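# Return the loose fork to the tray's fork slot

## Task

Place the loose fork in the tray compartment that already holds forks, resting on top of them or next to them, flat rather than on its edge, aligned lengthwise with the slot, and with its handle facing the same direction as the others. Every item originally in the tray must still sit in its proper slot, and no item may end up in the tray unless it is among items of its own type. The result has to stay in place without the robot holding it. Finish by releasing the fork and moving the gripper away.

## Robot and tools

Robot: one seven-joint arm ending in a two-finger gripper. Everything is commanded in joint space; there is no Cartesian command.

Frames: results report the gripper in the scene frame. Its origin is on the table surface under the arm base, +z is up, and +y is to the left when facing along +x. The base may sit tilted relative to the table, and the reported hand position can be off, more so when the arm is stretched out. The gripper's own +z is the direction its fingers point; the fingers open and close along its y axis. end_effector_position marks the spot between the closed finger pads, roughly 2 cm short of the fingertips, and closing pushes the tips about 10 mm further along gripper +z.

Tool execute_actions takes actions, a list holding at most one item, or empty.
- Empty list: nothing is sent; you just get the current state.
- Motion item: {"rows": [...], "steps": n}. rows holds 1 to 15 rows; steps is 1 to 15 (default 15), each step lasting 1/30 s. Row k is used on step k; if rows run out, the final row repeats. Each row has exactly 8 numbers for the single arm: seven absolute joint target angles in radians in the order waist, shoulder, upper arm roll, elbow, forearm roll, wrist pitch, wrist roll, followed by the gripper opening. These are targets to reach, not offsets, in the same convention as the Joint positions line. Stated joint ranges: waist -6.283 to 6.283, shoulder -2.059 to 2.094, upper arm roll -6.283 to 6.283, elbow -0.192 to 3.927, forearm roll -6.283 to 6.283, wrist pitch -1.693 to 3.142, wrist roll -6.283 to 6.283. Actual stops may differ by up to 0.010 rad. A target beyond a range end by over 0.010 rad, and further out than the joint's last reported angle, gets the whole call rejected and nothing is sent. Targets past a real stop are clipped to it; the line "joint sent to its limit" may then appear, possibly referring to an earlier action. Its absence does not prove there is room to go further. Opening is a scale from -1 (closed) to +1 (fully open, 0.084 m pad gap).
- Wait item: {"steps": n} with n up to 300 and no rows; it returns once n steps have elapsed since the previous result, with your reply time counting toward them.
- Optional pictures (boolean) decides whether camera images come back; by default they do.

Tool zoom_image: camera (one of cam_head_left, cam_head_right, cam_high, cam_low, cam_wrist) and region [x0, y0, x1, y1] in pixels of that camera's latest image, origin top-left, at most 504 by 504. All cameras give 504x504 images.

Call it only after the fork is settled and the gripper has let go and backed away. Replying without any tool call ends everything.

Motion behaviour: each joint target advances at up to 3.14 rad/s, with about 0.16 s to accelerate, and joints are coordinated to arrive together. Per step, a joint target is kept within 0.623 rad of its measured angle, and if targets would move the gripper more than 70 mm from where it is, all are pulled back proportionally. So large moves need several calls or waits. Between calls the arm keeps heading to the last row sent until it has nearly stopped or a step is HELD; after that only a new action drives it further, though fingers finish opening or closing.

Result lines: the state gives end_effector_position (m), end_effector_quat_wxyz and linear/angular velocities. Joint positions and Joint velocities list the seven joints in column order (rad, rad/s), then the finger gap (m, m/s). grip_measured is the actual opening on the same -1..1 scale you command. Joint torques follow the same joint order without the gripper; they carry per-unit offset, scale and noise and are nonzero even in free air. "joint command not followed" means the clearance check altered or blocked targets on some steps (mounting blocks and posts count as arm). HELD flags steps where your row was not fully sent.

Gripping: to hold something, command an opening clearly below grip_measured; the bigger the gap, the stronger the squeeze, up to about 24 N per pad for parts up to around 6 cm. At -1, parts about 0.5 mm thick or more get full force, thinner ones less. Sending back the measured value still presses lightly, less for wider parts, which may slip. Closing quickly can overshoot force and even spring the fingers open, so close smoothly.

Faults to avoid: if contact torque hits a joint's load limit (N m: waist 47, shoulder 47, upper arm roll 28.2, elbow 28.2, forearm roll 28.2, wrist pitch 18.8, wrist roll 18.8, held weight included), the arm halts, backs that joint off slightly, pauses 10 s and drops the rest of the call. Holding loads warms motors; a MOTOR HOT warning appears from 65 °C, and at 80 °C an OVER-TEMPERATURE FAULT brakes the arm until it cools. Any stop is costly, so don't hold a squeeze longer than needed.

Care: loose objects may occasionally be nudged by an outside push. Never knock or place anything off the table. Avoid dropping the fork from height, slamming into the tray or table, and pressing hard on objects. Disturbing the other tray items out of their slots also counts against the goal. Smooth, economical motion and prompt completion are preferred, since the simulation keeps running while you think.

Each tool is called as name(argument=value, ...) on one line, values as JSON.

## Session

execute_actions(actions=[])

Scene clock: 0.00 s of 4500.00 s.
end_effector_position=(+0.5196, +0.0481, +0.3653) grip_measured=+1.00 end_effector_quat_wxyz=(+0.323, +0.852, +0.404, +0.086) end_effector_velocity=(+0.001, -0.001, -0.000) end_effector_angular_velocity=(-0.000, -0.001, -0.003)
Joint positions: [ 0.821  0.938  0.003  1.629 -1.263  1.883  0.281  0.084]
Joint velocities: [-0.    -0.001 -0.002  0.    -0.001  0.     0.001 -0.   ]
Joint torques (N m, as the arm reports them, + toward a larger angle): no reading

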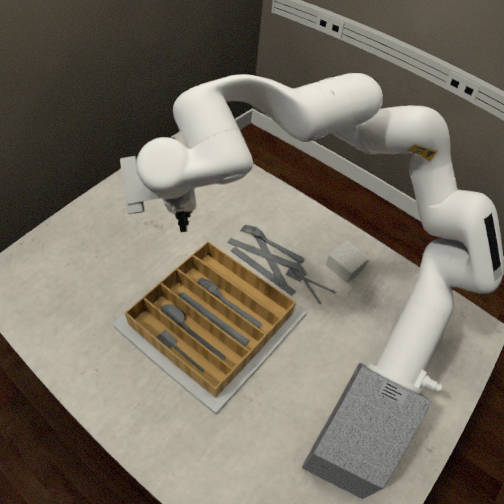

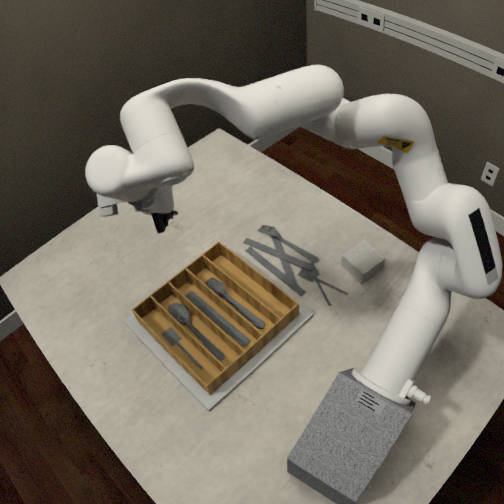

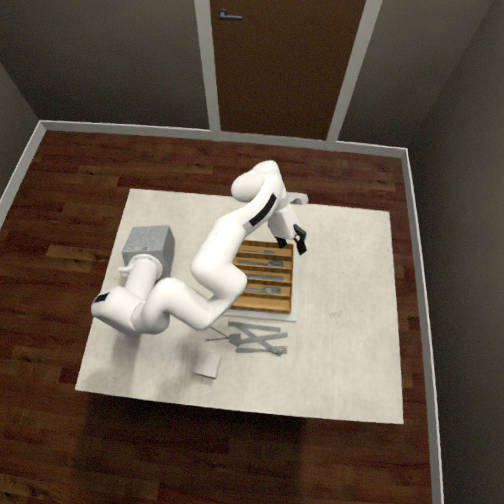

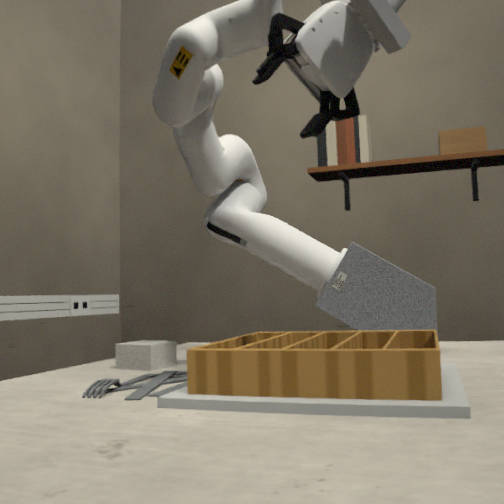

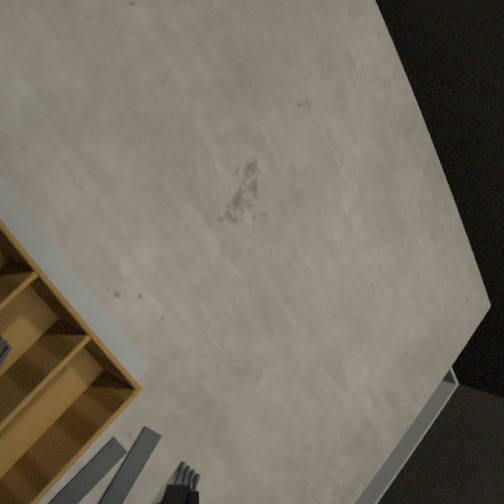

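zoom_image(camera="cam_high", region=[190, 235, 310, 375])

Region (190, 235, 310, 375) of cam_high's 504x504 image, scaled by 3.600, with more detail than that image has; it fills the left 432 columns of this view, and the rest is white.

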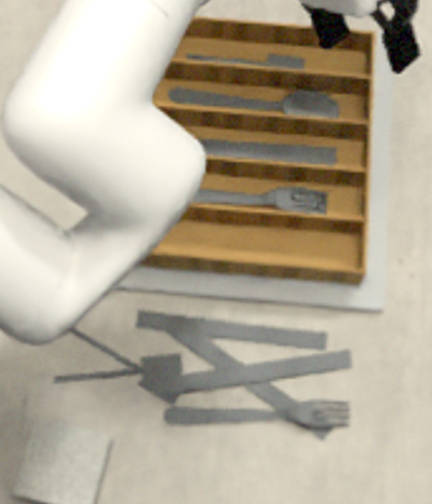

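execute_actions(actions=[{"rows":[[-0.1,0.3,0.6,0.9,-1.12,1.4,1.0,0.2]],"steps":15}], pictures=false)

execute_actions(actions=[{"steps":25}], pictures=false)

execute_actions(actions=[{"rows":[[-0.3,0.0,0.37,0.88,-1.12,1.4,0.95,0.2]],"steps":15}], pictures=false)

execute_actions(actions=[{"steps":20}])

Scene clock: 19.97 s of 4500.00 s.
end_effector_position=(+0.4598, -0.0207, +0.2469) grip_measured=+0.19 end_effector_quat_wxyz=(+0.012, +0.981, +0.178, +0.081) end_effector_velocity=(-0.149, -0.212, -0.289) end_effector_angular_velocity=(+0.519, +0.540, -1.161)
Joint positions: [ 0.077  0.391  0.512  1.015 -1.14   1.469  0.887  0.052]
Joint velocities: [-1.539 -0.787  0.756 -0.981  0.174 -0.593  0.967 -0.   ]
Joint torques (N m, as the arm reports them, + toward a larger angle): [ 30.46 -12.    12.23  10.87   0.33  -2.29  -0.73]
Steps of this call (steps 1 to 90: nothing new was sent; then 16.47 s passed at rest; steps 91 to 105: all 15 steps of this action). Readings (joint positions):
91: [0.820 0.937 0.004 1.628 -1.263 1.882 0.282]
92: [0.812 0.929 0.013 1.619 -1.261 1.874 0.292]
94: [0.749 0.866 0.082 1.549 -1.245 1.820 0.361]
98: [0.448 0.581 0.334 1.266 -1.183 1.616 0.645]
105: the state above

Scene clock: 20.80 s of 4500.00 s.
end_effector_position=(+0.4391, -0.0439, +0.2142) grip_measured=+0.19 end_effector_quat_wxyz=(-0.012, +0.992, +0.109, +0.055) end_effector_velocity=(+0.000, -0.001, -0.000) end_effector_angular_velocity=(-0.000, -0.000, -0.002)
Joint positions: [-0.1    0.3    0.6    0.9   -1.12   1.4    1.     0.052]
Joint velocities: [-0.001 -0.001  0.001 -0.    -0.     0.     0.001 -0.   ]
Joint torques (N m, as the arm reports them, + toward a larger angle): [ 25.02 -12.54  11.48  11.24   0.39  -2.26  -0.45]
Steps of this call (steps 1 to 25: the robot went on to your last target). Readings (joint positions):
1: [0.027 0.365 0.537 0.983 -1.135 1.450 0.919]
2: [-0.017 0.343 0.557 0.955 -1.130 1.434 0.946]
4: [-0.075 0.314 0.583 0.917 -1.123 1.413 0.981]
8: [-0.096 0.302 0.600 0.902 -1.120 1.401 0.998]
25: the state above

Scene clock: 21.30 s of 4500.00 s.
end_effector_position=(+0.4439, -0.2368, +0.1246) grip_measured=+0.19 end_effector_quat_wxyz=(+0.057, +0.995, -0.072, -0.046) end_effector_velocity=(-0.066, -0.300, -0.122) end_effector_angular_velocity=(-0.202, +0.317, -0.580)
Joint positions: [-0.285  0.024  0.387  0.883 -1.12   1.401  0.954  0.052]
Joint velocities: [-0.283 -0.403 -0.336 -0.006 -0.004  0.014 -0.06  -0.   ]
Joint torques (N m, as the arm reports them, + toward a larger angle): [31.32 -7.21 14.61  7.32  1.11 -2.55 -0.43]
Steps of this call (steps 1 to 15: all 15 steps of this action). Readings (joint positions):
1: [-0.100 0.299 0.599 0.900 -1.120 1.400 1.000]
2: [-0.104 0.292 0.595 0.898 -1.120 1.399 0.998]
4: [-0.130 0.250 0.566 0.894 -1.120 1.398 0.991]
8: [-0.191 0.165 0.495 0.892 -1.120 1.400 0.977]
15: the state above

Scene clock: 21.97 s of 4500.00 s.
end_effector_position=(+0.4398, -0.2522, +0.1188) grip_measured=+0.19 end_effector_quat_wxyz=(+0.062, +0.993, -0.086, -0.054) end_effector_velocity=(-0.000, -0.001, -0.000) end_effector_angular_velocity=(-0.001, +0.001, -0.004)
Joint positions: [-0.3    0.     0.37   0.88  -1.12   1.4    0.95   0.052]
Joint velocities: [-0.001 -0.001 -0.001  0.     0.001  0.001  0.002  0.   ]
Joint torques (N m, as the arm reports them, + toward a larger angle): [ 21.82 -14.16  11.01   9.9    0.51  -1.63  -0.38]
Steps of this call (steps 1 to 20: the robot went on to your last target). Readings (joint positions):
1: [-0.293 0.013 0.378 0.883 -1.120 1.401 0.953]
2: [-0.297 0.007 0.373 0.882 -1.120 1.401 0.952]
4: [-0.299 0.002 0.372 0.880 -1.120 1.400 0.951]
8: [-0.298 0.001 0.373 0.879 -1.120 1.400 0.950]
20: the state above

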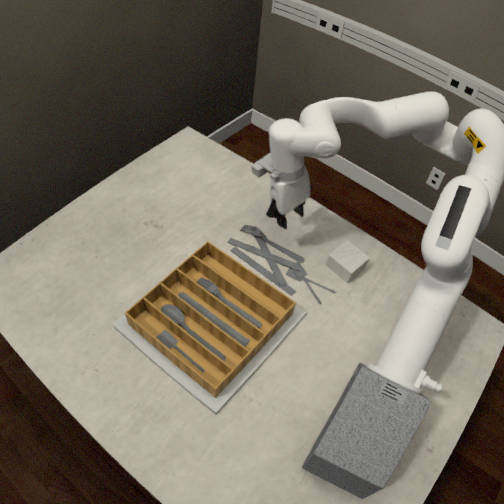

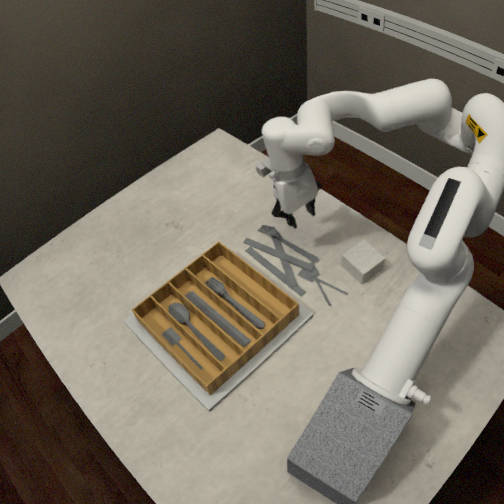

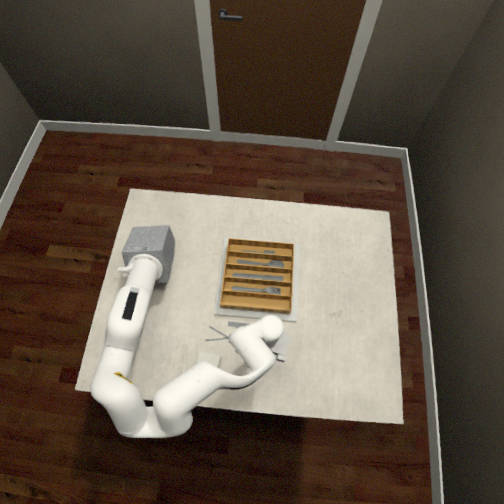

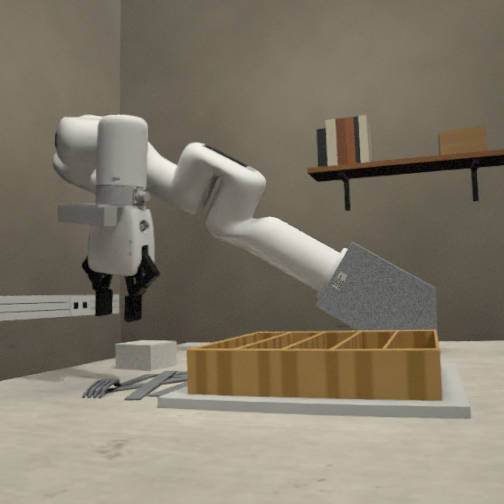

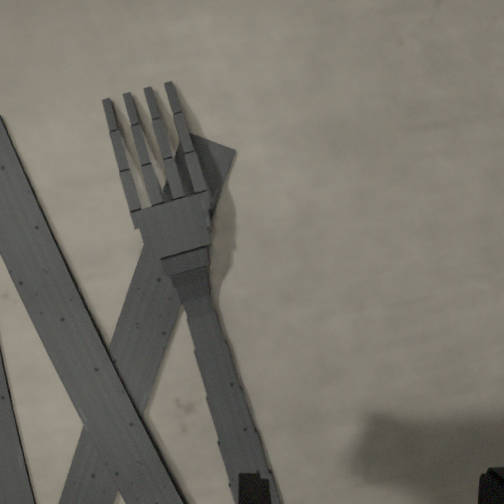

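execute_actions(actions=[{"rows":[[-0.38,0.0,0.37,0.7,-1.12,1.4,0.75,0.2]],"steps":15}], pictures=false)

execute_actions(actions=[{"steps":15}])

Scene clock: 30.20 s of 4500.00 s.
end_effector_position=(+0.3577, -0.2324, +0.0679) grip_measured=+0.19 end_effector_quat_wxyz=(+0.069, +0.986, +0.072, -0.135) end_effector_velocity=(-0.006, +0.001, -0.003) end_effector_angular_velocity=(+0.001, +0.012, +0.013)
Joint positions: [-0.379 -0.     0.371  0.702 -1.12   1.4    0.751  0.052]
Joint velocities: [-0.002 -0.    -0.004 -0.011  0.    -0.    -0.008  0.   ]
Joint torques (N m, as the arm reports them, + toward a larger angle): [ 19.01 -13.54   9.73   7.5    0.68  -1.2   -0.51]
Steps of this call (steps 1 to 15: the robot went on to your last target; steps 16 to 90: nothing new was sent; then 4.73 s passed at rest; steps 91 to 105: all 15 steps of this action). Readings (joint positions):
91: [-0.300 -0.000 0.370 0.879 -1.120 1.400 0.949]
92: [-0.303 -0.001 0.371 0.874 -1.120 1.400 0.939]
94: [-0.324 -0.003 0.374 0.827 -1.121 1.399 0.883]
98: [-0.372 0.002 0.367 0.717 -1.119 1.401 0.778]
105: the state above

Scene clock: 30.70 s of 4500.00 s.
end_effector_position=(+0.3563, -0.2321, +0.0671) grip_measured=+0.19 end_effector_quat_wxyz=(+0.069, +0.986, +0.073, -0.136) end_effector_velocity=(-0.000, +0.001, +0.000) end_effector_angular_velocity=(+0.000, -0.000, +0.000)
Joint positions: [-0.38  -0.     0.37   0.7   -1.12   1.4    0.75   0.052]
Joint velocities: [-0.     0.001  0.002 -0.001  0.001 -0.     0.001  0.   ]
Joint torques (N m, as the arm reports them, + toward a larger angle): [ 19.16 -13.74   9.84   8.     0.86  -1.22  -0.42]
Steps of this call (steps 1 to 15: the robot went on to your last target). Readings (joint positions):
1: [-0.379 -0.000 0.371 0.702 -1.120 1.400 0.751]
2: [-0.379 -0.000 0.371 0.702 -1.120 1.400 0.750]
4: [-0.380 -0.000 0.370 0.701 -1.120 1.400 0.750]
8: [-0.380 -0.000 0.370 0.700 -1.120 1.400 0.750]
15: the state above
The arm was judged still, so your last target was given up. Only a new action makes it travel on or press farther. Fingers that are still opening or closing keep moving.

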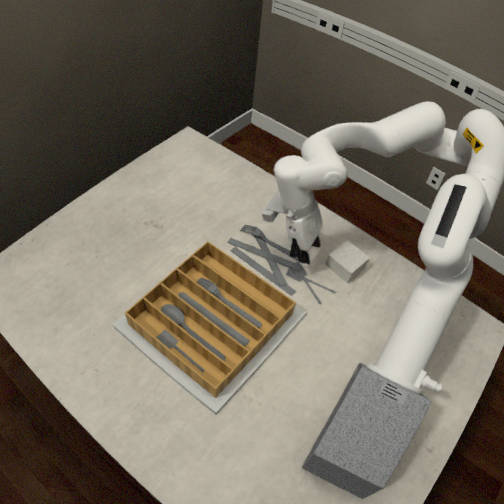

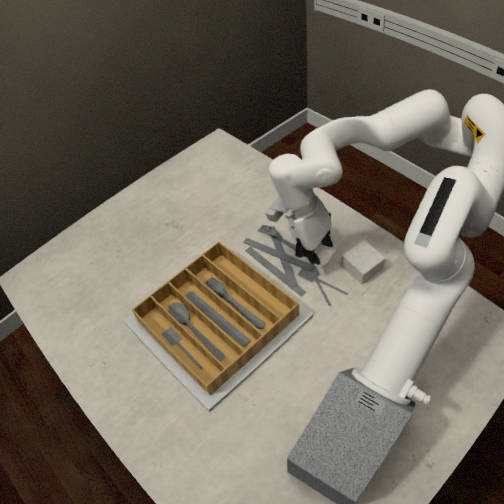

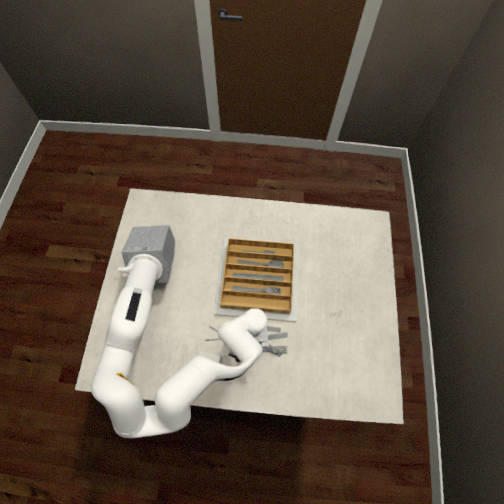

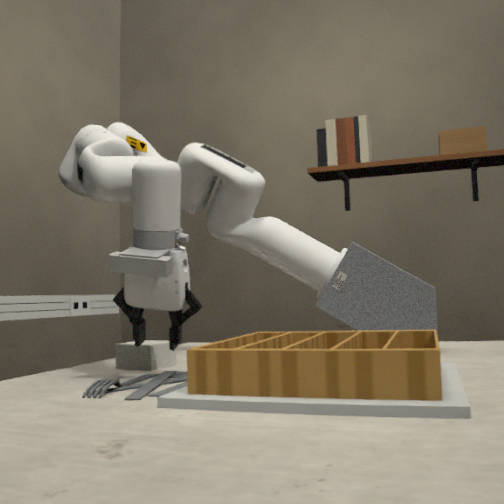

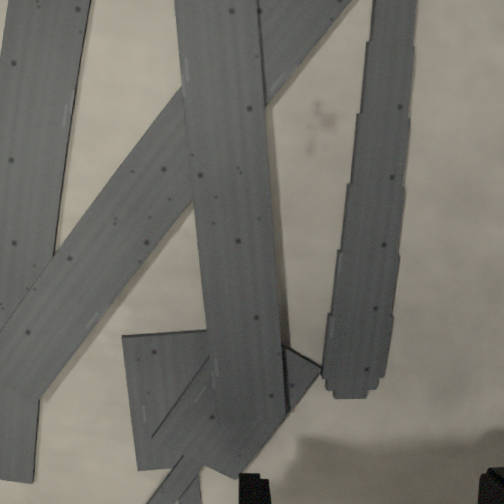

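execute_actions(actions=[{"rows":[[-0.38,0.1,0.27,0.8,-1.2,1.4,0.85,0.2]],"steps":15}], pictures=false)

execute_actions(actions=[{"steps":15}])

Scene clock: 40.43 s of 4500.00 s.
end_effector_position=(+0.3755, -0.2517, +0.0306) grip_measured=+0.19 end_effector_quat_wxyz=(+0.088, +0.985, +0.012, -0.148) end_effector_velocity=(-0.002, -0.004, -0.004) end_effector_angular_velocity=(-0.007, +0.008, -0.011)
Joint positions: [-0.38   0.099  0.271  0.799 -1.2    1.4    0.85   0.052]
Joint velocities: [-0.003  0.    -0.01   0.002 -0.003  0.001  0.004 -0.   ]
Joint torques (N m, as the arm reports them, + toward a larger angle): [ 21.23 -14.86  10.19   6.47   0.58  -1.05  -0.49]
Steps of this call (steps 1 to 90: nothing new was sent; then 6.23 s passed at rest; steps 91 to 105: all 15 steps of this action). Readings (joint positions):
91: [-0.380 0.001 0.369 0.701 -1.121 1.400 0.751]
92: [-0.379 0.009 0.362 0.708 -1.128 1.400 0.761]
94: [-0.378 0.053 0.320 0.754 -1.163 1.399 0.804]
98: [-0.383 0.097 0.270 0.796 -1.196 1.401 0.845]
105: the state above

Scene clock: 40.93 s of 4500.00 s.
end_effector_position=(+0.3753, -0.2520, +0.0302) grip_measured=+0.19 end_effector_quat_wxyz=(+0.089, +0.985, +0.012, -0.148) end_effector_velocity=(+0.000, +0.000, -0.000) end_effector_angular_velocity=(-0.000, -0.001, +0.000)
Joint positions: [-0.38   0.1    0.27   0.8   -1.2    1.4    0.85   0.052]
Joint velocities: [-0.     0.001  0.001  0.    -0.001 -0.     0.001  0.   ]
Joint torques (N m, as the arm reports them, + toward a larger angle): [ 21.38 -14.75  10.3    6.48   0.84  -0.98  -0.43]
Steps of this call (steps 1 to 15: the robot went on to your last target). Readings (joint positions):
1: [-0.380 0.100 0.271 0.800 -1.200 1.400 0.850]
2: [-0.380 0.100 0.271 0.800 -1.200 1.400 0.850]
4: [-0.380 0.100 0.270 0.800 -1.200 1.400 0.850]
8: [-0.380 0.100 0.270 0.800 -1.200 1.400 0.850]
15: the state above
The arm was judged still, so your last target was given up. Only a new action makes it travel on or press farther. Fingers that are still opening or closing keep moving.

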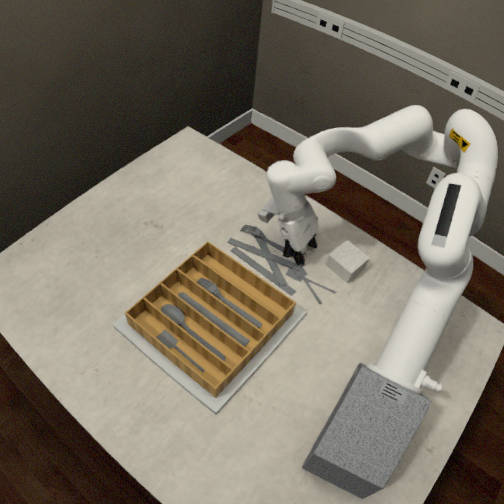

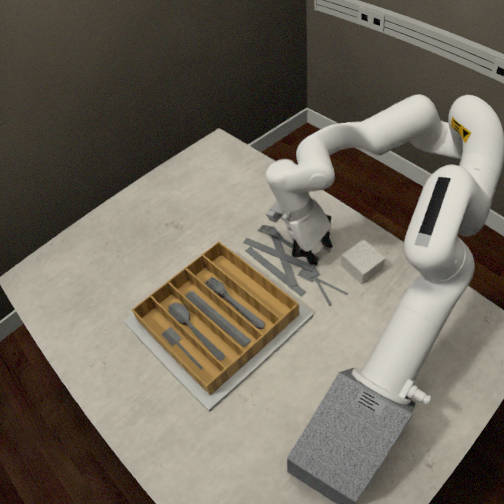

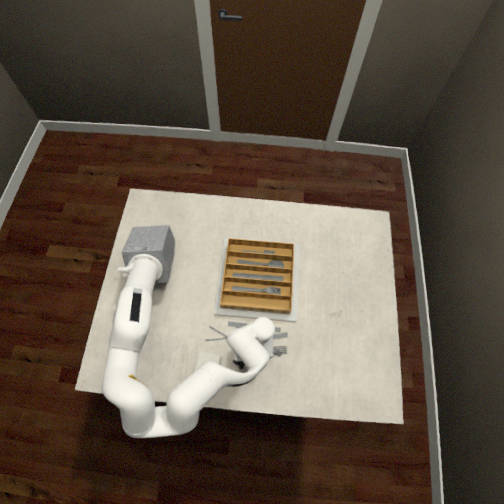

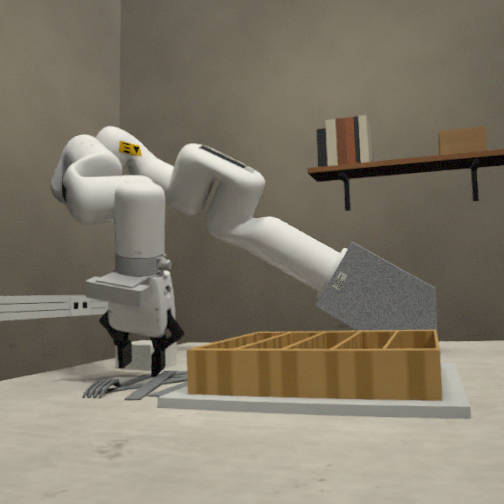

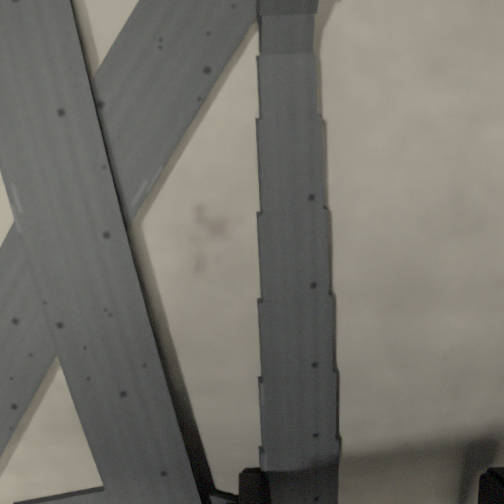

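execute_actions(actions=[{"rows":[[-0.38,0.1,0.22,0.88,-1.2,1.27,0.85,0.2]],"steps":15}], pictures=false)

execute_actions(actions=[{"steps":10}])

Scene clock: 53.23 s of 4500.00 s.
end_effector_position=(+0.4182, -0.2595, +0.0251) grip_measured=+0.19 end_effector_quat_wxyz=(+0.045, +0.992, -0.039, -0.108) end_effector_velocity=(+0.000, +0.000, -0.001) end_effector_angular_velocity=(+0.003, +0.000, -0.002)
Joint positions: [-0.379  0.099  0.221  0.88  -1.2    1.271  0.85   0.052]
Joint velocities: [-0.001  0.001 -0.003  0.001  0.001 -0.004 -0.    -0.   ]
Joint torques (N m, as the arm reports them, + toward a larger angle): [ 18.15 -11.63   8.69   4.92   0.61  -2.24  -0.39]
Steps of this call (steps 1 to 90: nothing new was sent; then 8.80 s passed at rest; steps 91 to 105: all 15 steps of this action). Readings (joint positions):
91: [-0.380 0.100 0.270 0.800 -1.200 1.399 0.850]
92: [-0.380 0.100 0.267 0.804 -1.200 1.389 0.850]
94: [-0.379 0.101 0.247 0.835 -1.199 1.337 0.850]
98: [-0.380 0.098 0.223 0.880 -1.200 1.278 0.850]
105: the state above

Scene clock: 53.57 s of 4500.00 s.
end_effector_position=(+0.4181, -0.2595, +0.0248) grip_measured=+0.19 end_effector_quat_wxyz=(+0.045, +0.992, -0.039, -0.108) end_effector_velocity=(-0.000, +0.000, -0.001) end_effector_angular_velocity=(+0.002, +0.001, -0.000)
Joint positions: [-0.379  0.099  0.221  0.88  -1.2    1.27   0.85   0.052]
Joint velocities: [-0.     0.001 -0.001  0.     0.001 -0.001 -0.    -0.   ]
Joint torques (N m, as the arm reports them, + toward a larger angle): [ 16.48 -10.28   7.76   4.21   0.45  -2.47  -0.22]
Steps of this call (steps 1 to 10: the robot went on to your last target). Readings (joint positions):
1: [-0.379 0.099 0.221 0.880 -1.200 1.271 0.850]
2: [-0.379 0.099 0.221 0.880 -1.200 1.271 0.850]
4: [-0.379 0.099 0.221 0.880 -1.200 1.270 0.850]
8: [-0.379 0.099 0.221 0.880 -1.200 1.270 0.850]
10: the state above

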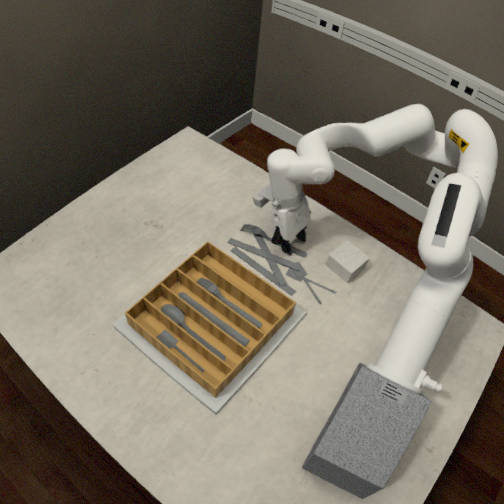

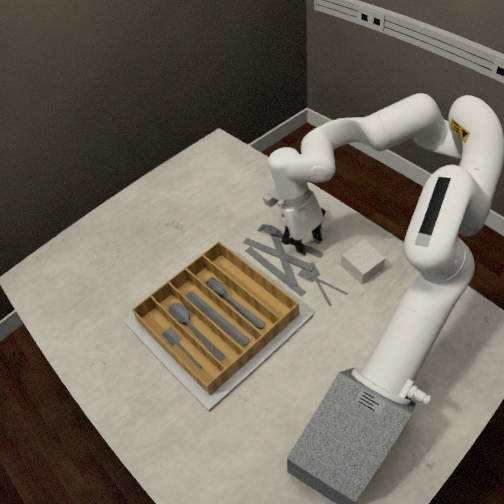

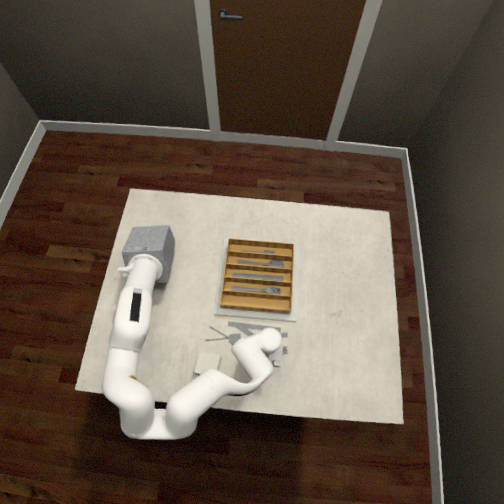

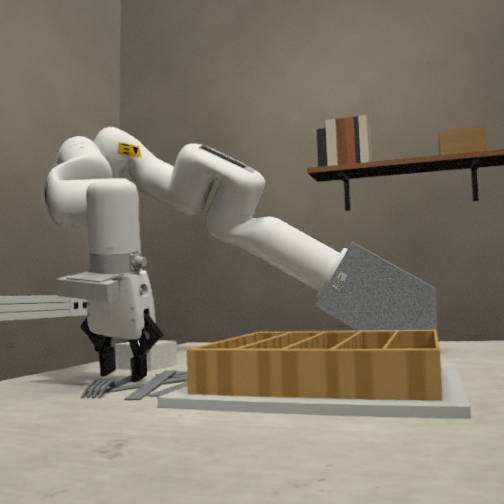

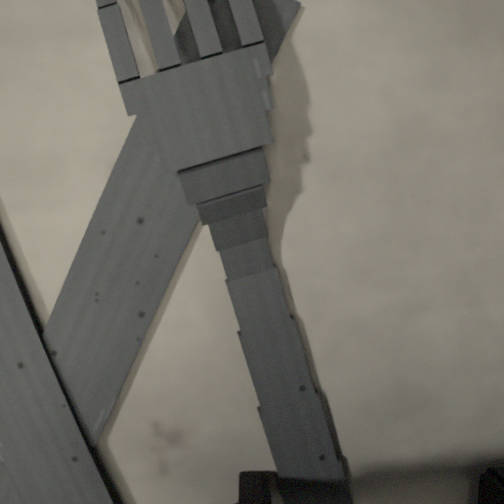

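The fork is between the fingers, so I'll close and lift.

execute_actions(actions=[{"rows":[[-0.38,0.1,0.23,0.88,-1.2,1.27,0.85,-1]],"steps":15}], pictures=false)

execute_actions(actions=[{"steps":15}], pictures=false)

execute_actions(actions=[{"rows":[[-0.3,0.0,0.37,0.88,-1.12,1.4,0.95,-1]],"steps":15}], pictures=false)

execute_actions(actions=[{"rows":[[-0.1,0.3,0.6,0.9,-1.12,1.4,1.25,-1]],"steps":15}], pictures=false)

execute_actions(actions=[{"steps":20}])

Scene clock: 63.60 s of 4500.00 s.
end_effector_position=(+0.4193, -0.2570, +0.0268) grip_measured=-1.00 end_effector_quat_wxyz=(+0.044, +0.993, -0.036, -0.105) end_effector_velocity=(+0.001, +0.000, +0.000) end_effector_angular_velocity=(+0.002, -0.001, +0.000)
Joint positions: [-0.38   0.1    0.229  0.879 -1.2    1.271  0.85   0.   ]
Joint velocities: [ 0.    -0.     0.001  0.001  0.001 -0.001 -0.001  0.   ]
Joint torques (N m, as the arm reports them, + toward a larger angle): [ 13.54 -13.76   6.37   7.3   -0.4   -0.61  -0.39]
Steps of this call (steps 1 to 15: the robot went on to your last target; steps 16 to 90: nothing new was sent; then 6.53 s passed at rest; steps 91 to 105: all 15 steps of this action). Readings (joint positions):
91: [-0.380 0.100 0.221 0.880 -1.199 1.268 0.850]
92: [-0.379 0.102 0.224 0.878 -1.199 1.267 0.850]
94: [-0.379 0.103 0.228 0.876 -1.199 1.267 0.850]
98: [-0.381 0.102 0.229 0.878 -1.200 1.269 0.850]
105: the state above

Scene clock: 64.10 s of 4500.00 s.
end_effector_position=(+0.4196, -0.2570, +0.0270) grip_measured=-1.00 end_effector_quat_wxyz=(+0.044, +0.993, -0.036, -0.105) end_effector_velocity=(+0.001, +0.000, +0.001) end_effector_angular_velocity=(+0.000, -0.002, +0.003)
Joint positions: [-0.38   0.1    0.229  0.879 -1.2    1.27   0.85   0.   ]
Joint velocities: [ 0.001  0.     0.001  0.001 -0.001 -0.    -0.002  0.   ]
Joint torques (N m, as the arm reports them, + toward a larger angle): [ 15.5  -14.63   7.47   8.69  -0.98  -1.27  -0.37]
Steps of this call (steps 1 to 15: the robot went on to your last target). Readings (joint positions):
1: [-0.380 0.100 0.229 0.879 -1.200 1.271 0.850]
2: [-0.380 0.100 0.229 0.879 -1.200 1.271 0.850]
4: [-0.380 0.100 0.229 0.879 -1.200 1.271 0.850]
8: [-0.380 0.100 0.229 0.879 -1.200 1.270 0.850]
15: the state above
The arm was judged still, so your last target was given up. Only a new action makes it travel on or press farther. Fingers that are still opening or closing keep moving.

Scene clock: 64.60 s of 4500.00 s.
end_effector_position=(+0.4384, -0.2530, +0.1166) grip_measured=-1.00 end_effector_quat_wxyz=(+0.063, +0.993, -0.086, -0.056) end_effector_velocity=(+0.006, +0.003, +0.010) end_effector_angular_velocity=(+0.003, -0.022, -0.001)
Joint positions: [-0.302  0.001  0.367  0.879 -1.12   1.4    0.95   0.   ]
Joint velocities: [ 0.007 -0.005  0.018  0.006  0.004  0.003  0.004  0.   ]
Joint torques (N m, as the arm reports them, + toward a larger angle): [ 22.13 -14.85  10.93  10.07   0.54  -1.6   -0.49]
Steps of this call (steps 1 to 15: all 15 steps of this action). Readings (joint positions):
1: [-0.380 0.100 0.230 0.879 -1.199 1.271 0.851]
2: [-0.377 0.095 0.235 0.879 -1.195 1.280 0.858]
4: [-0.356 0.063 0.273 0.878 -1.169 1.325 0.890]
8: [-0.305 0.008 0.361 0.884 -1.130 1.384 0.939]
15: the state above

Scene clock: 65.10 s of 4500.00 s.
end_effector_position=(+0.4432, -0.0600, +0.2056) grip_measured=-1.00 end_effector_quat_wxyz=(-0.011, +0.999, -0.019, +0.046) end_effector_velocity=(-0.078, +0.297, +0.164) end_effector_angular_velocity=(+0.271, -0.303, +0.280)
Joint positions: [-0.116  0.275  0.582  0.897 -1.12   1.399  1.223  0.   ]
Joint velocities: [ 0.301  0.413  0.356  0.002  0.006 -0.012  0.39   0.   ]
Joint torques (N m, as the arm reports them, + toward a larger angle): [ 15.45 -20.03   8.41  12.85   0.12  -1.15  -0.71]
Steps of this call (steps 1 to 15: all 15 steps of this action). Readings (joint positions):
1: [-0.301 0.002 0.368 0.879 -1.120 1.400 0.951]
2: [-0.297 0.009 0.372 0.882 -1.121 1.401 0.961]
4: [-0.271 0.050 0.401 0.886 -1.121 1.401 1.003]
8: [-0.211 0.136 0.472 0.889 -1.120 1.400 1.085]
15: the state above

Scene clock: 65.77 s of 4500.00 s.
end_effector_position=(+0.4392, -0.0441, +0.2140) grip_measured=-1.00 end_effector_quat_wxyz=(-0.018, +0.998, -0.016, +0.053) end_effector_velocity=(-0.000, +0.001, +0.002) end_effector_angular_velocity=(+0.002, -0.004, +0.003)
Joint positions: [-0.1   0.3   0.6   0.9  -1.12  1.4   1.25  0.  ]
Joint velocities: [ 0.001  0.     0.003 -0.    -0.    -0.    -0.     0.   ]
Joint torques (N m, as the arm reports them, + toward a larger angle): [ 25.01 -12.43  11.41  11.23   0.34  -2.18  -0.51]
Steps of this call (steps 1 to 20: the robot went on to your last target). Readings (joint positions):
1: [-0.108 0.286 0.591 0.897 -1.120 1.399 1.233]
2: [-0.103 0.292 0.597 0.897 -1.120 1.399 1.240]
4: [-0.101 0.297 0.599 0.899 -1.120 1.400 1.246]
8: [-0.102 0.299 0.597 0.901 -1.120 1.401 1.249]
20: the state above

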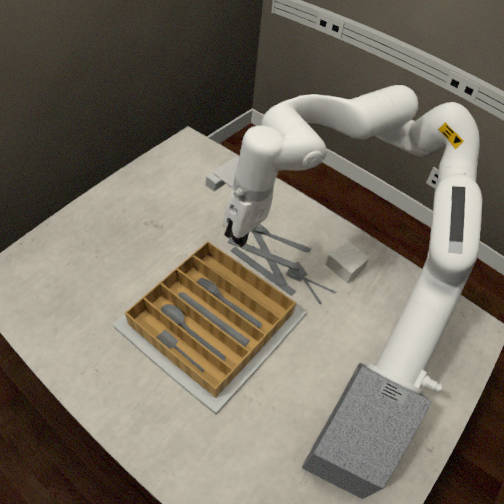

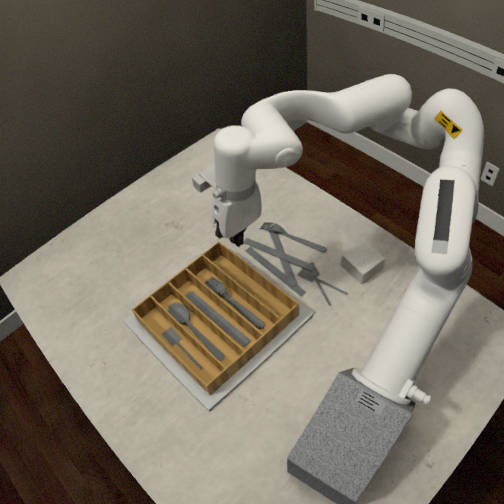

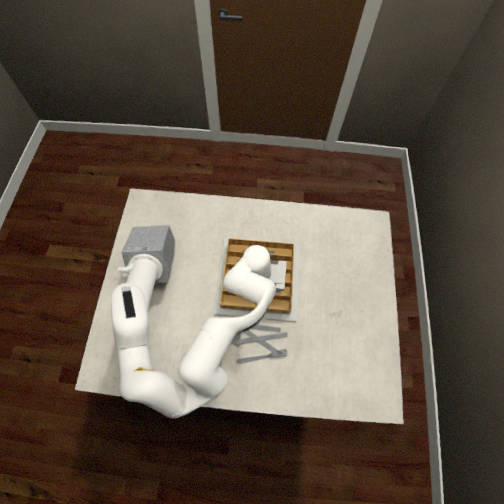

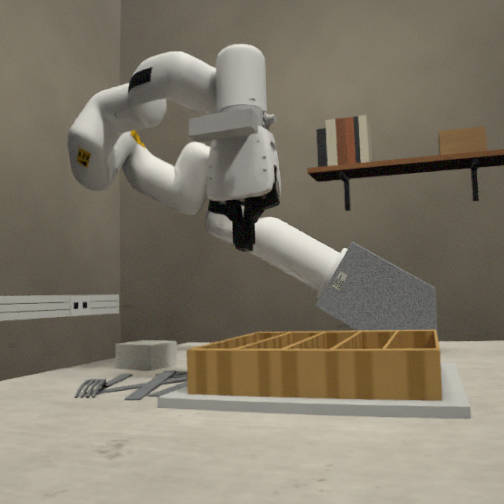

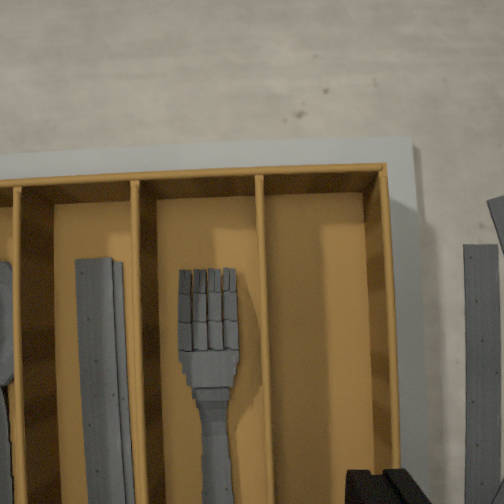

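execute_actions(actions=[{"rows":[[-0.3,0.0,0.37,0.88,-1.12,1.4,0.95,0.4]],"steps":15}], pictures=false)

execute_actions(actions=[{"steps":10}], pictures=false)

execute_actions(actions=[{"rows":[[-0.38,0.1,0.3,0.88,-1.2,1.27,0.65,0.4]],"steps":15}], pictures=false)

execute_actions(actions=[{"steps":10}])

Scene clock: 77.03 s of 4500.00 s.
end_effector_position=(+0.4439, -0.2367, +0.1246) grip_measured=+0.39 end_effector_quat_wxyz=(+0.058, +0.994, -0.082, -0.045) end_effector_velocity=(-0.067, -0.303, -0.122) end_effector_angular_velocity=(-0.173, +0.352, -0.273)
Joint positions: [-0.285  0.024  0.387  0.883 -1.12   1.401  0.976  0.061]
Joint velocities: [-0.284 -0.407 -0.34  -0.006 -0.004  0.014 -0.376  0.   ]
Joint torques (N m, as the arm reports them, + toward a larger angle): [31.53 -6.95 14.72  7.44  0.85 -2.8  -0.36]
Steps of this call (steps 1 to 15: the robot went on to your last target; steps 16 to 90: nothing new was sent; then 7.77 s passed at rest; steps 91 to 105: all 15 steps of this action). Readings (joint positions):
91: [-0.100 0.299 0.600 0.900 -1.120 1.400 1.249]
92: [-0.104 0.292 0.596 0.898 -1.120 1.399 1.239]
94: [-0.130 0.250 0.566 0.894 -1.120 1.398 1.197]
98: [-0.191 0.165 0.495 0.892 -1.120 1.400 1.115]
105: the state above

Scene clock: 77.37 s of 4500.00 s.
end_effector_position=(+0.4400, -0.2510, +0.1194) grip_measured=+0.39 end_effector_quat_wxyz=(+0.062, +0.993, -0.084, -0.053) end_effector_velocity=(-0.002, -0.008, -0.005) end_effector_angular_velocity=(-0.005, +0.015, -0.015)
Joint positions: [-0.299  0.001  0.372  0.879 -1.12   1.4    0.95   0.061]
Joint velocities: [-0.008 -0.004 -0.013  0.004  0.     0.002 -0.003 -0.   ]
Joint torques (N m, as the arm reports them, + toward a larger angle): [ 21.62 -14.29  11.4    9.85   0.53  -1.67  -0.47]
Steps of this call (steps 1 to 10: the robot went on to your last target). Readings (joint positions):
1: [-0.293 0.013 0.378 0.883 -1.120 1.401 0.966]
2: [-0.297 0.007 0.373 0.882 -1.120 1.401 0.959]
4: [-0.299 0.003 0.372 0.880 -1.120 1.400 0.953]
8: [-0.298 0.001 0.373 0.879 -1.120 1.400 0.951]
10: the state above

Scene clock: 77.87 s of 4500.00 s.
end_effector_position=(+0.4380, -0.2389, +0.0517) grip_measured=+0.39 end_effector_quat_wxyz=(+0.029, +0.994, +0.079, -0.076) end_effector_velocity=(-0.002, -0.002, -0.003) end_effector_angular_velocity=(-0.000, +0.006, +0.009)
Joint positions: [-0.379  0.099  0.302  0.881 -1.2    1.27   0.651  0.061]
Joint velocities: [-0.001 -0.001 -0.008 -0.003 -0.003 -0.002 -0.011 -0.   ]
Joint torques (N m, as the arm reports them, + toward a larger angle): [ 22.17 -15.31  10.55   7.37   0.63  -1.38  -0.34]
Steps of this call (steps 1 to 15: all 15 steps of this action). Readings (joint positions):
1: [-0.299 0.001 0.371 0.880 -1.120 1.399 0.949]
2: [-0.301 0.004 0.370 0.880 -1.124 1.395 0.939]
4: [-0.317 0.027 0.357 0.883 -1.144 1.365 0.870]
8: [-0.374 0.092 0.302 0.877 -1.191 1.287 0.687]
15: the state above

Scene clock: 78.20 s of 4500.00 s.
end_effector_position=(+0.4368, -0.2393, +0.0502) grip_measured=+0.39 end_effector_quat_wxyz=(+0.029, +0.993, +0.080, -0.078) end_effector_velocity=(-0.001, +0.000, -0.001) end_effector_angular_velocity=(+0.000, +0.002, +0.001)
Joint positions: [-0.38   0.1    0.3    0.88  -1.2    1.27   0.65   0.061]
Joint velocities: [-0.001  0.002 -0.001 -0.    -0.001 -0.    -0.     0.   ]
Joint torques (N m, as the arm reports them, + toward a larger angle): [ 22.87 -15.67  10.92   7.55   0.71  -1.64  -0.47]
Steps of this call (steps 1 to 10: the robot went on to your last target). Readings (joint positions):
1: [-0.379 0.099 0.302 0.881 -1.200 1.270 0.651]
2: [-0.379 0.099 0.301 0.881 -1.200 1.270 0.650]
4: [-0.379 0.099 0.301 0.880 -1.200 1.270 0.650]
8: [-0.380 0.100 0.300 0.880 -1.200 1.270 0.650]
10: the state above

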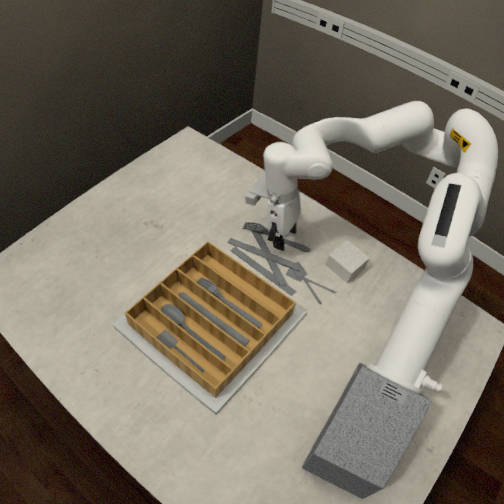

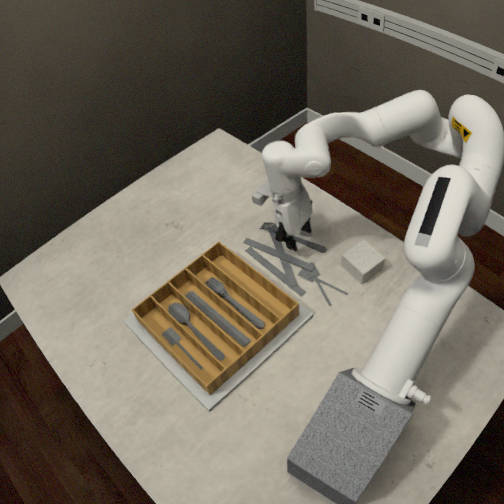

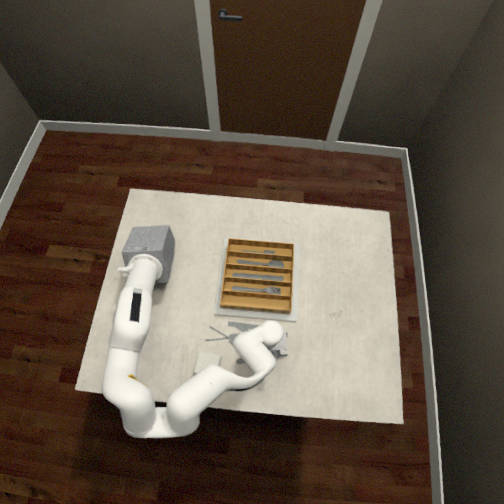

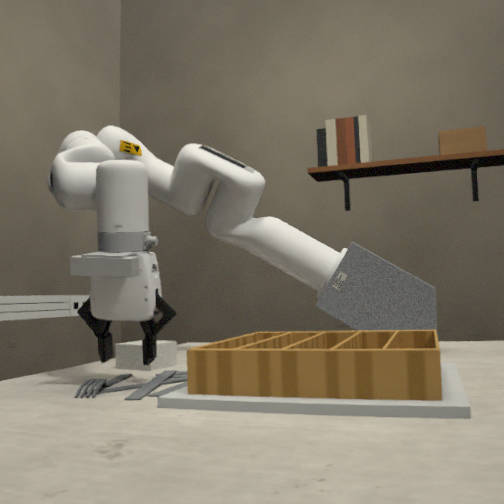

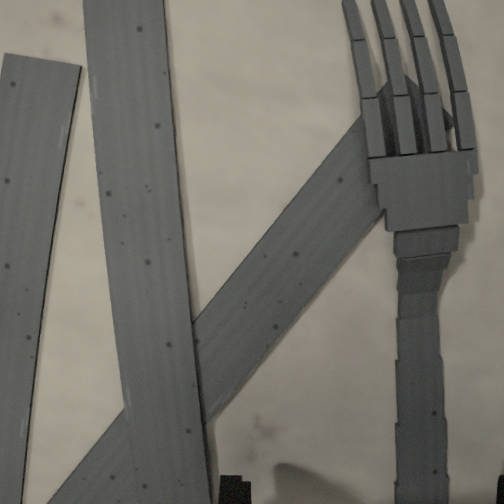

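execute_actions(actions=[{"rows":[[-0.38,0.1,0.21,0.88,-1.2,1.27,0.65,0.4]],"steps":15}])

execute_actions(actions=[{"rows":[[-0.38,0.1,0.21,0.88,-1.2,1.27,0.65,-1]],"steps":15}], pictures=false)

execute_actions(actions=[{"steps":10}], pictures=false)

Scene clock: 89.37 s of 4500.00 s.
end_effector_position=(+0.4166, -0.2612, +0.0226) grip_measured=+0.40 end_effector_quat_wxyz=(+0.034, +0.991, +0.059, -0.114) end_effector_velocity=(-0.001, -0.000, -0.001) end_effector_angular_velocity=(-0.000, +0.003, -0.001)
Joint positions: [-0.379  0.099  0.213  0.881 -1.2    1.269  0.65   0.061]
Joint velocities: [-0.001  0.002 -0.003 -0.    -0.    -0.001  0.001  0.   ]
Joint torques (N m, as the arm reports them, + toward a larger angle): [ 15.49 -13.52   7.33   4.68   0.37   0.09  -0.32]
Steps of this call (steps 1 to 15: the robot went on to your last target; steps 16 to 90: nothing new was sent; then 7.67 s passed at rest; steps 91 to 105: all 15 steps of this action). Readings (joint positions):
91: [-0.380 0.100 0.299 0.880 -1.200 1.270 0.650]
92: [-0.379 0.100 0.293 0.880 -1.200 1.269 0.650]
94: [-0.377 0.100 0.254 0.880 -1.200 1.269 0.650]
98: [-0.380 0.099 0.215 0.881 -1.199 1.270 0.650]
105: the state above

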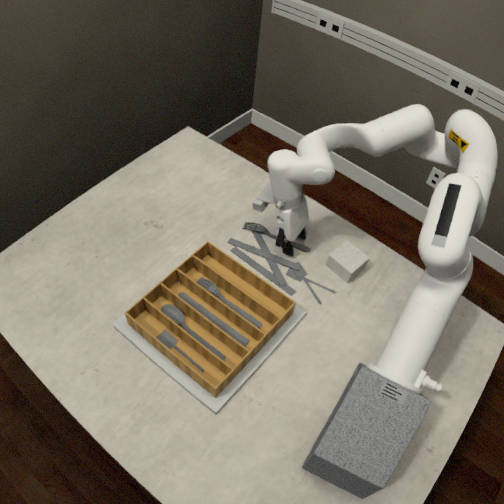

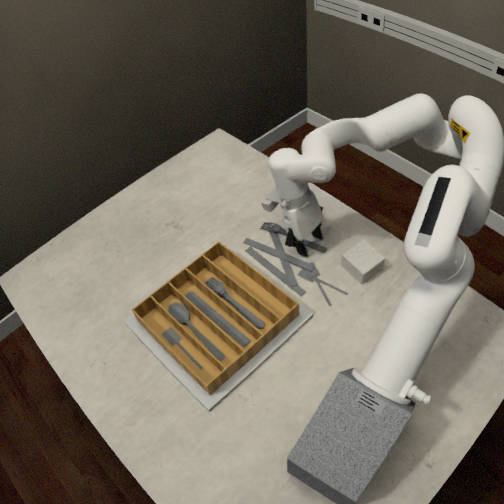

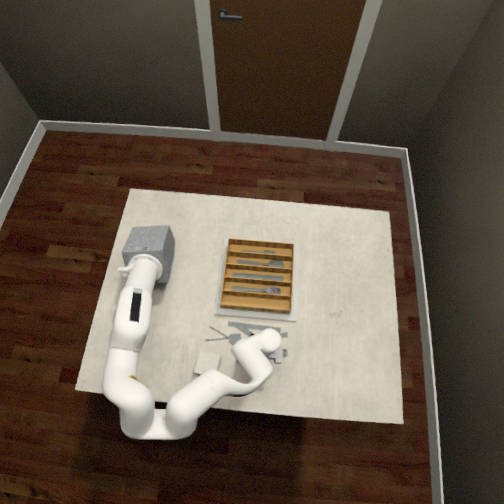

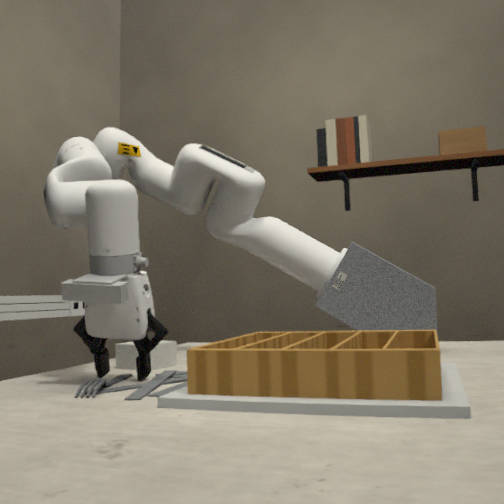

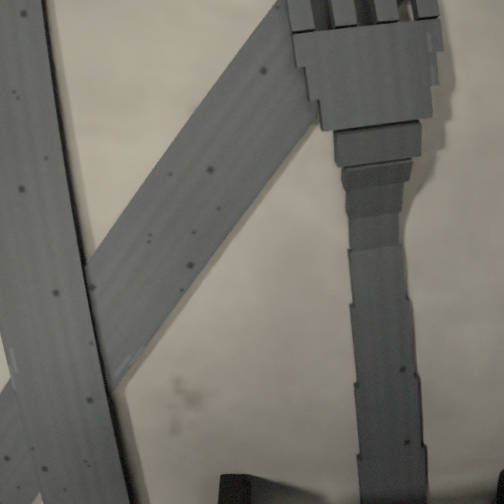

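Scene clock: 89.87 s of 4500.00 s.
end_effector_position=(+0.4175, -0.2599, +0.0239) grip_measured=-0.66 end_effector_quat_wxyz=(+0.034, +0.991, +0.060, -0.113) end_effector_velocity=(+0.000, +0.000, +0.000) end_effector_angular_velocity=(-0.003, -0.000, +0.004)
Joint positions: [-0.377  0.1    0.216  0.88  -1.2    1.269  0.65   0.015]
Joint velocities: [-0.003  0.002  0.006 -0.    -0.003  0.004 -0.    -0.   ]
Joint torques (N m, as the arm reports them, + toward a larger angle): [ -0.02 -12.01   0.02   6.04  -1.89   2.81  -0.18]
Steps of this call (steps 1 to 15: all 15 steps of this action). Readings (joint positions):
1: [-0.378 0.099 0.213 0.880 -1.199 1.269 0.650]
2: [-0.378 0.100 0.214 0.879 -1.199 1.268 0.650]
4: [-0.377 0.100 0.216 0.878 -1.198 1.268 0.650]
8: [-0.376 0.099 0.216 0.880 -1.199 1.268 0.650]
15: the state above

Scene clock: 90.20 s of 4500.00 s.
end_effector_position=(+0.4175, -0.2598, +0.0239) grip_measured=-0.66 end_effector_quat_wxyz=(+0.034, +0.991, +0.060, -0.113) end_effector_velocity=(-0.001, +0.000, -0.001) end_effector_angular_velocity=(-0.000, +0.003, +0.001)
Joint positions: [-0.378  0.1    0.217  0.88  -1.2    1.27   0.65   0.015]
Joint velocities: [-0.     0.001 -0.001 -0.     0.     0.001 -0.001 -0.   ]
Joint torques (N m, as the arm reports them, + toward a larger angle): [ -0.03 -11.63  -0.06   5.56  -1.68   2.8   -0.19]
Steps of this call (steps 1 to 10: the robot went on to your last target). Readings (joint positions):
1: [-0.378 0.100 0.216 0.880 -1.200 1.269 0.650]
2: [-0.378 0.100 0.216 0.880 -1.200 1.269 0.650]
4: [-0.378 0.100 0.216 0.880 -1.200 1.270 0.650]
8: [-0.378 0.100 0.217 0.880 -1.200 1.270 0.650]
10: the state above


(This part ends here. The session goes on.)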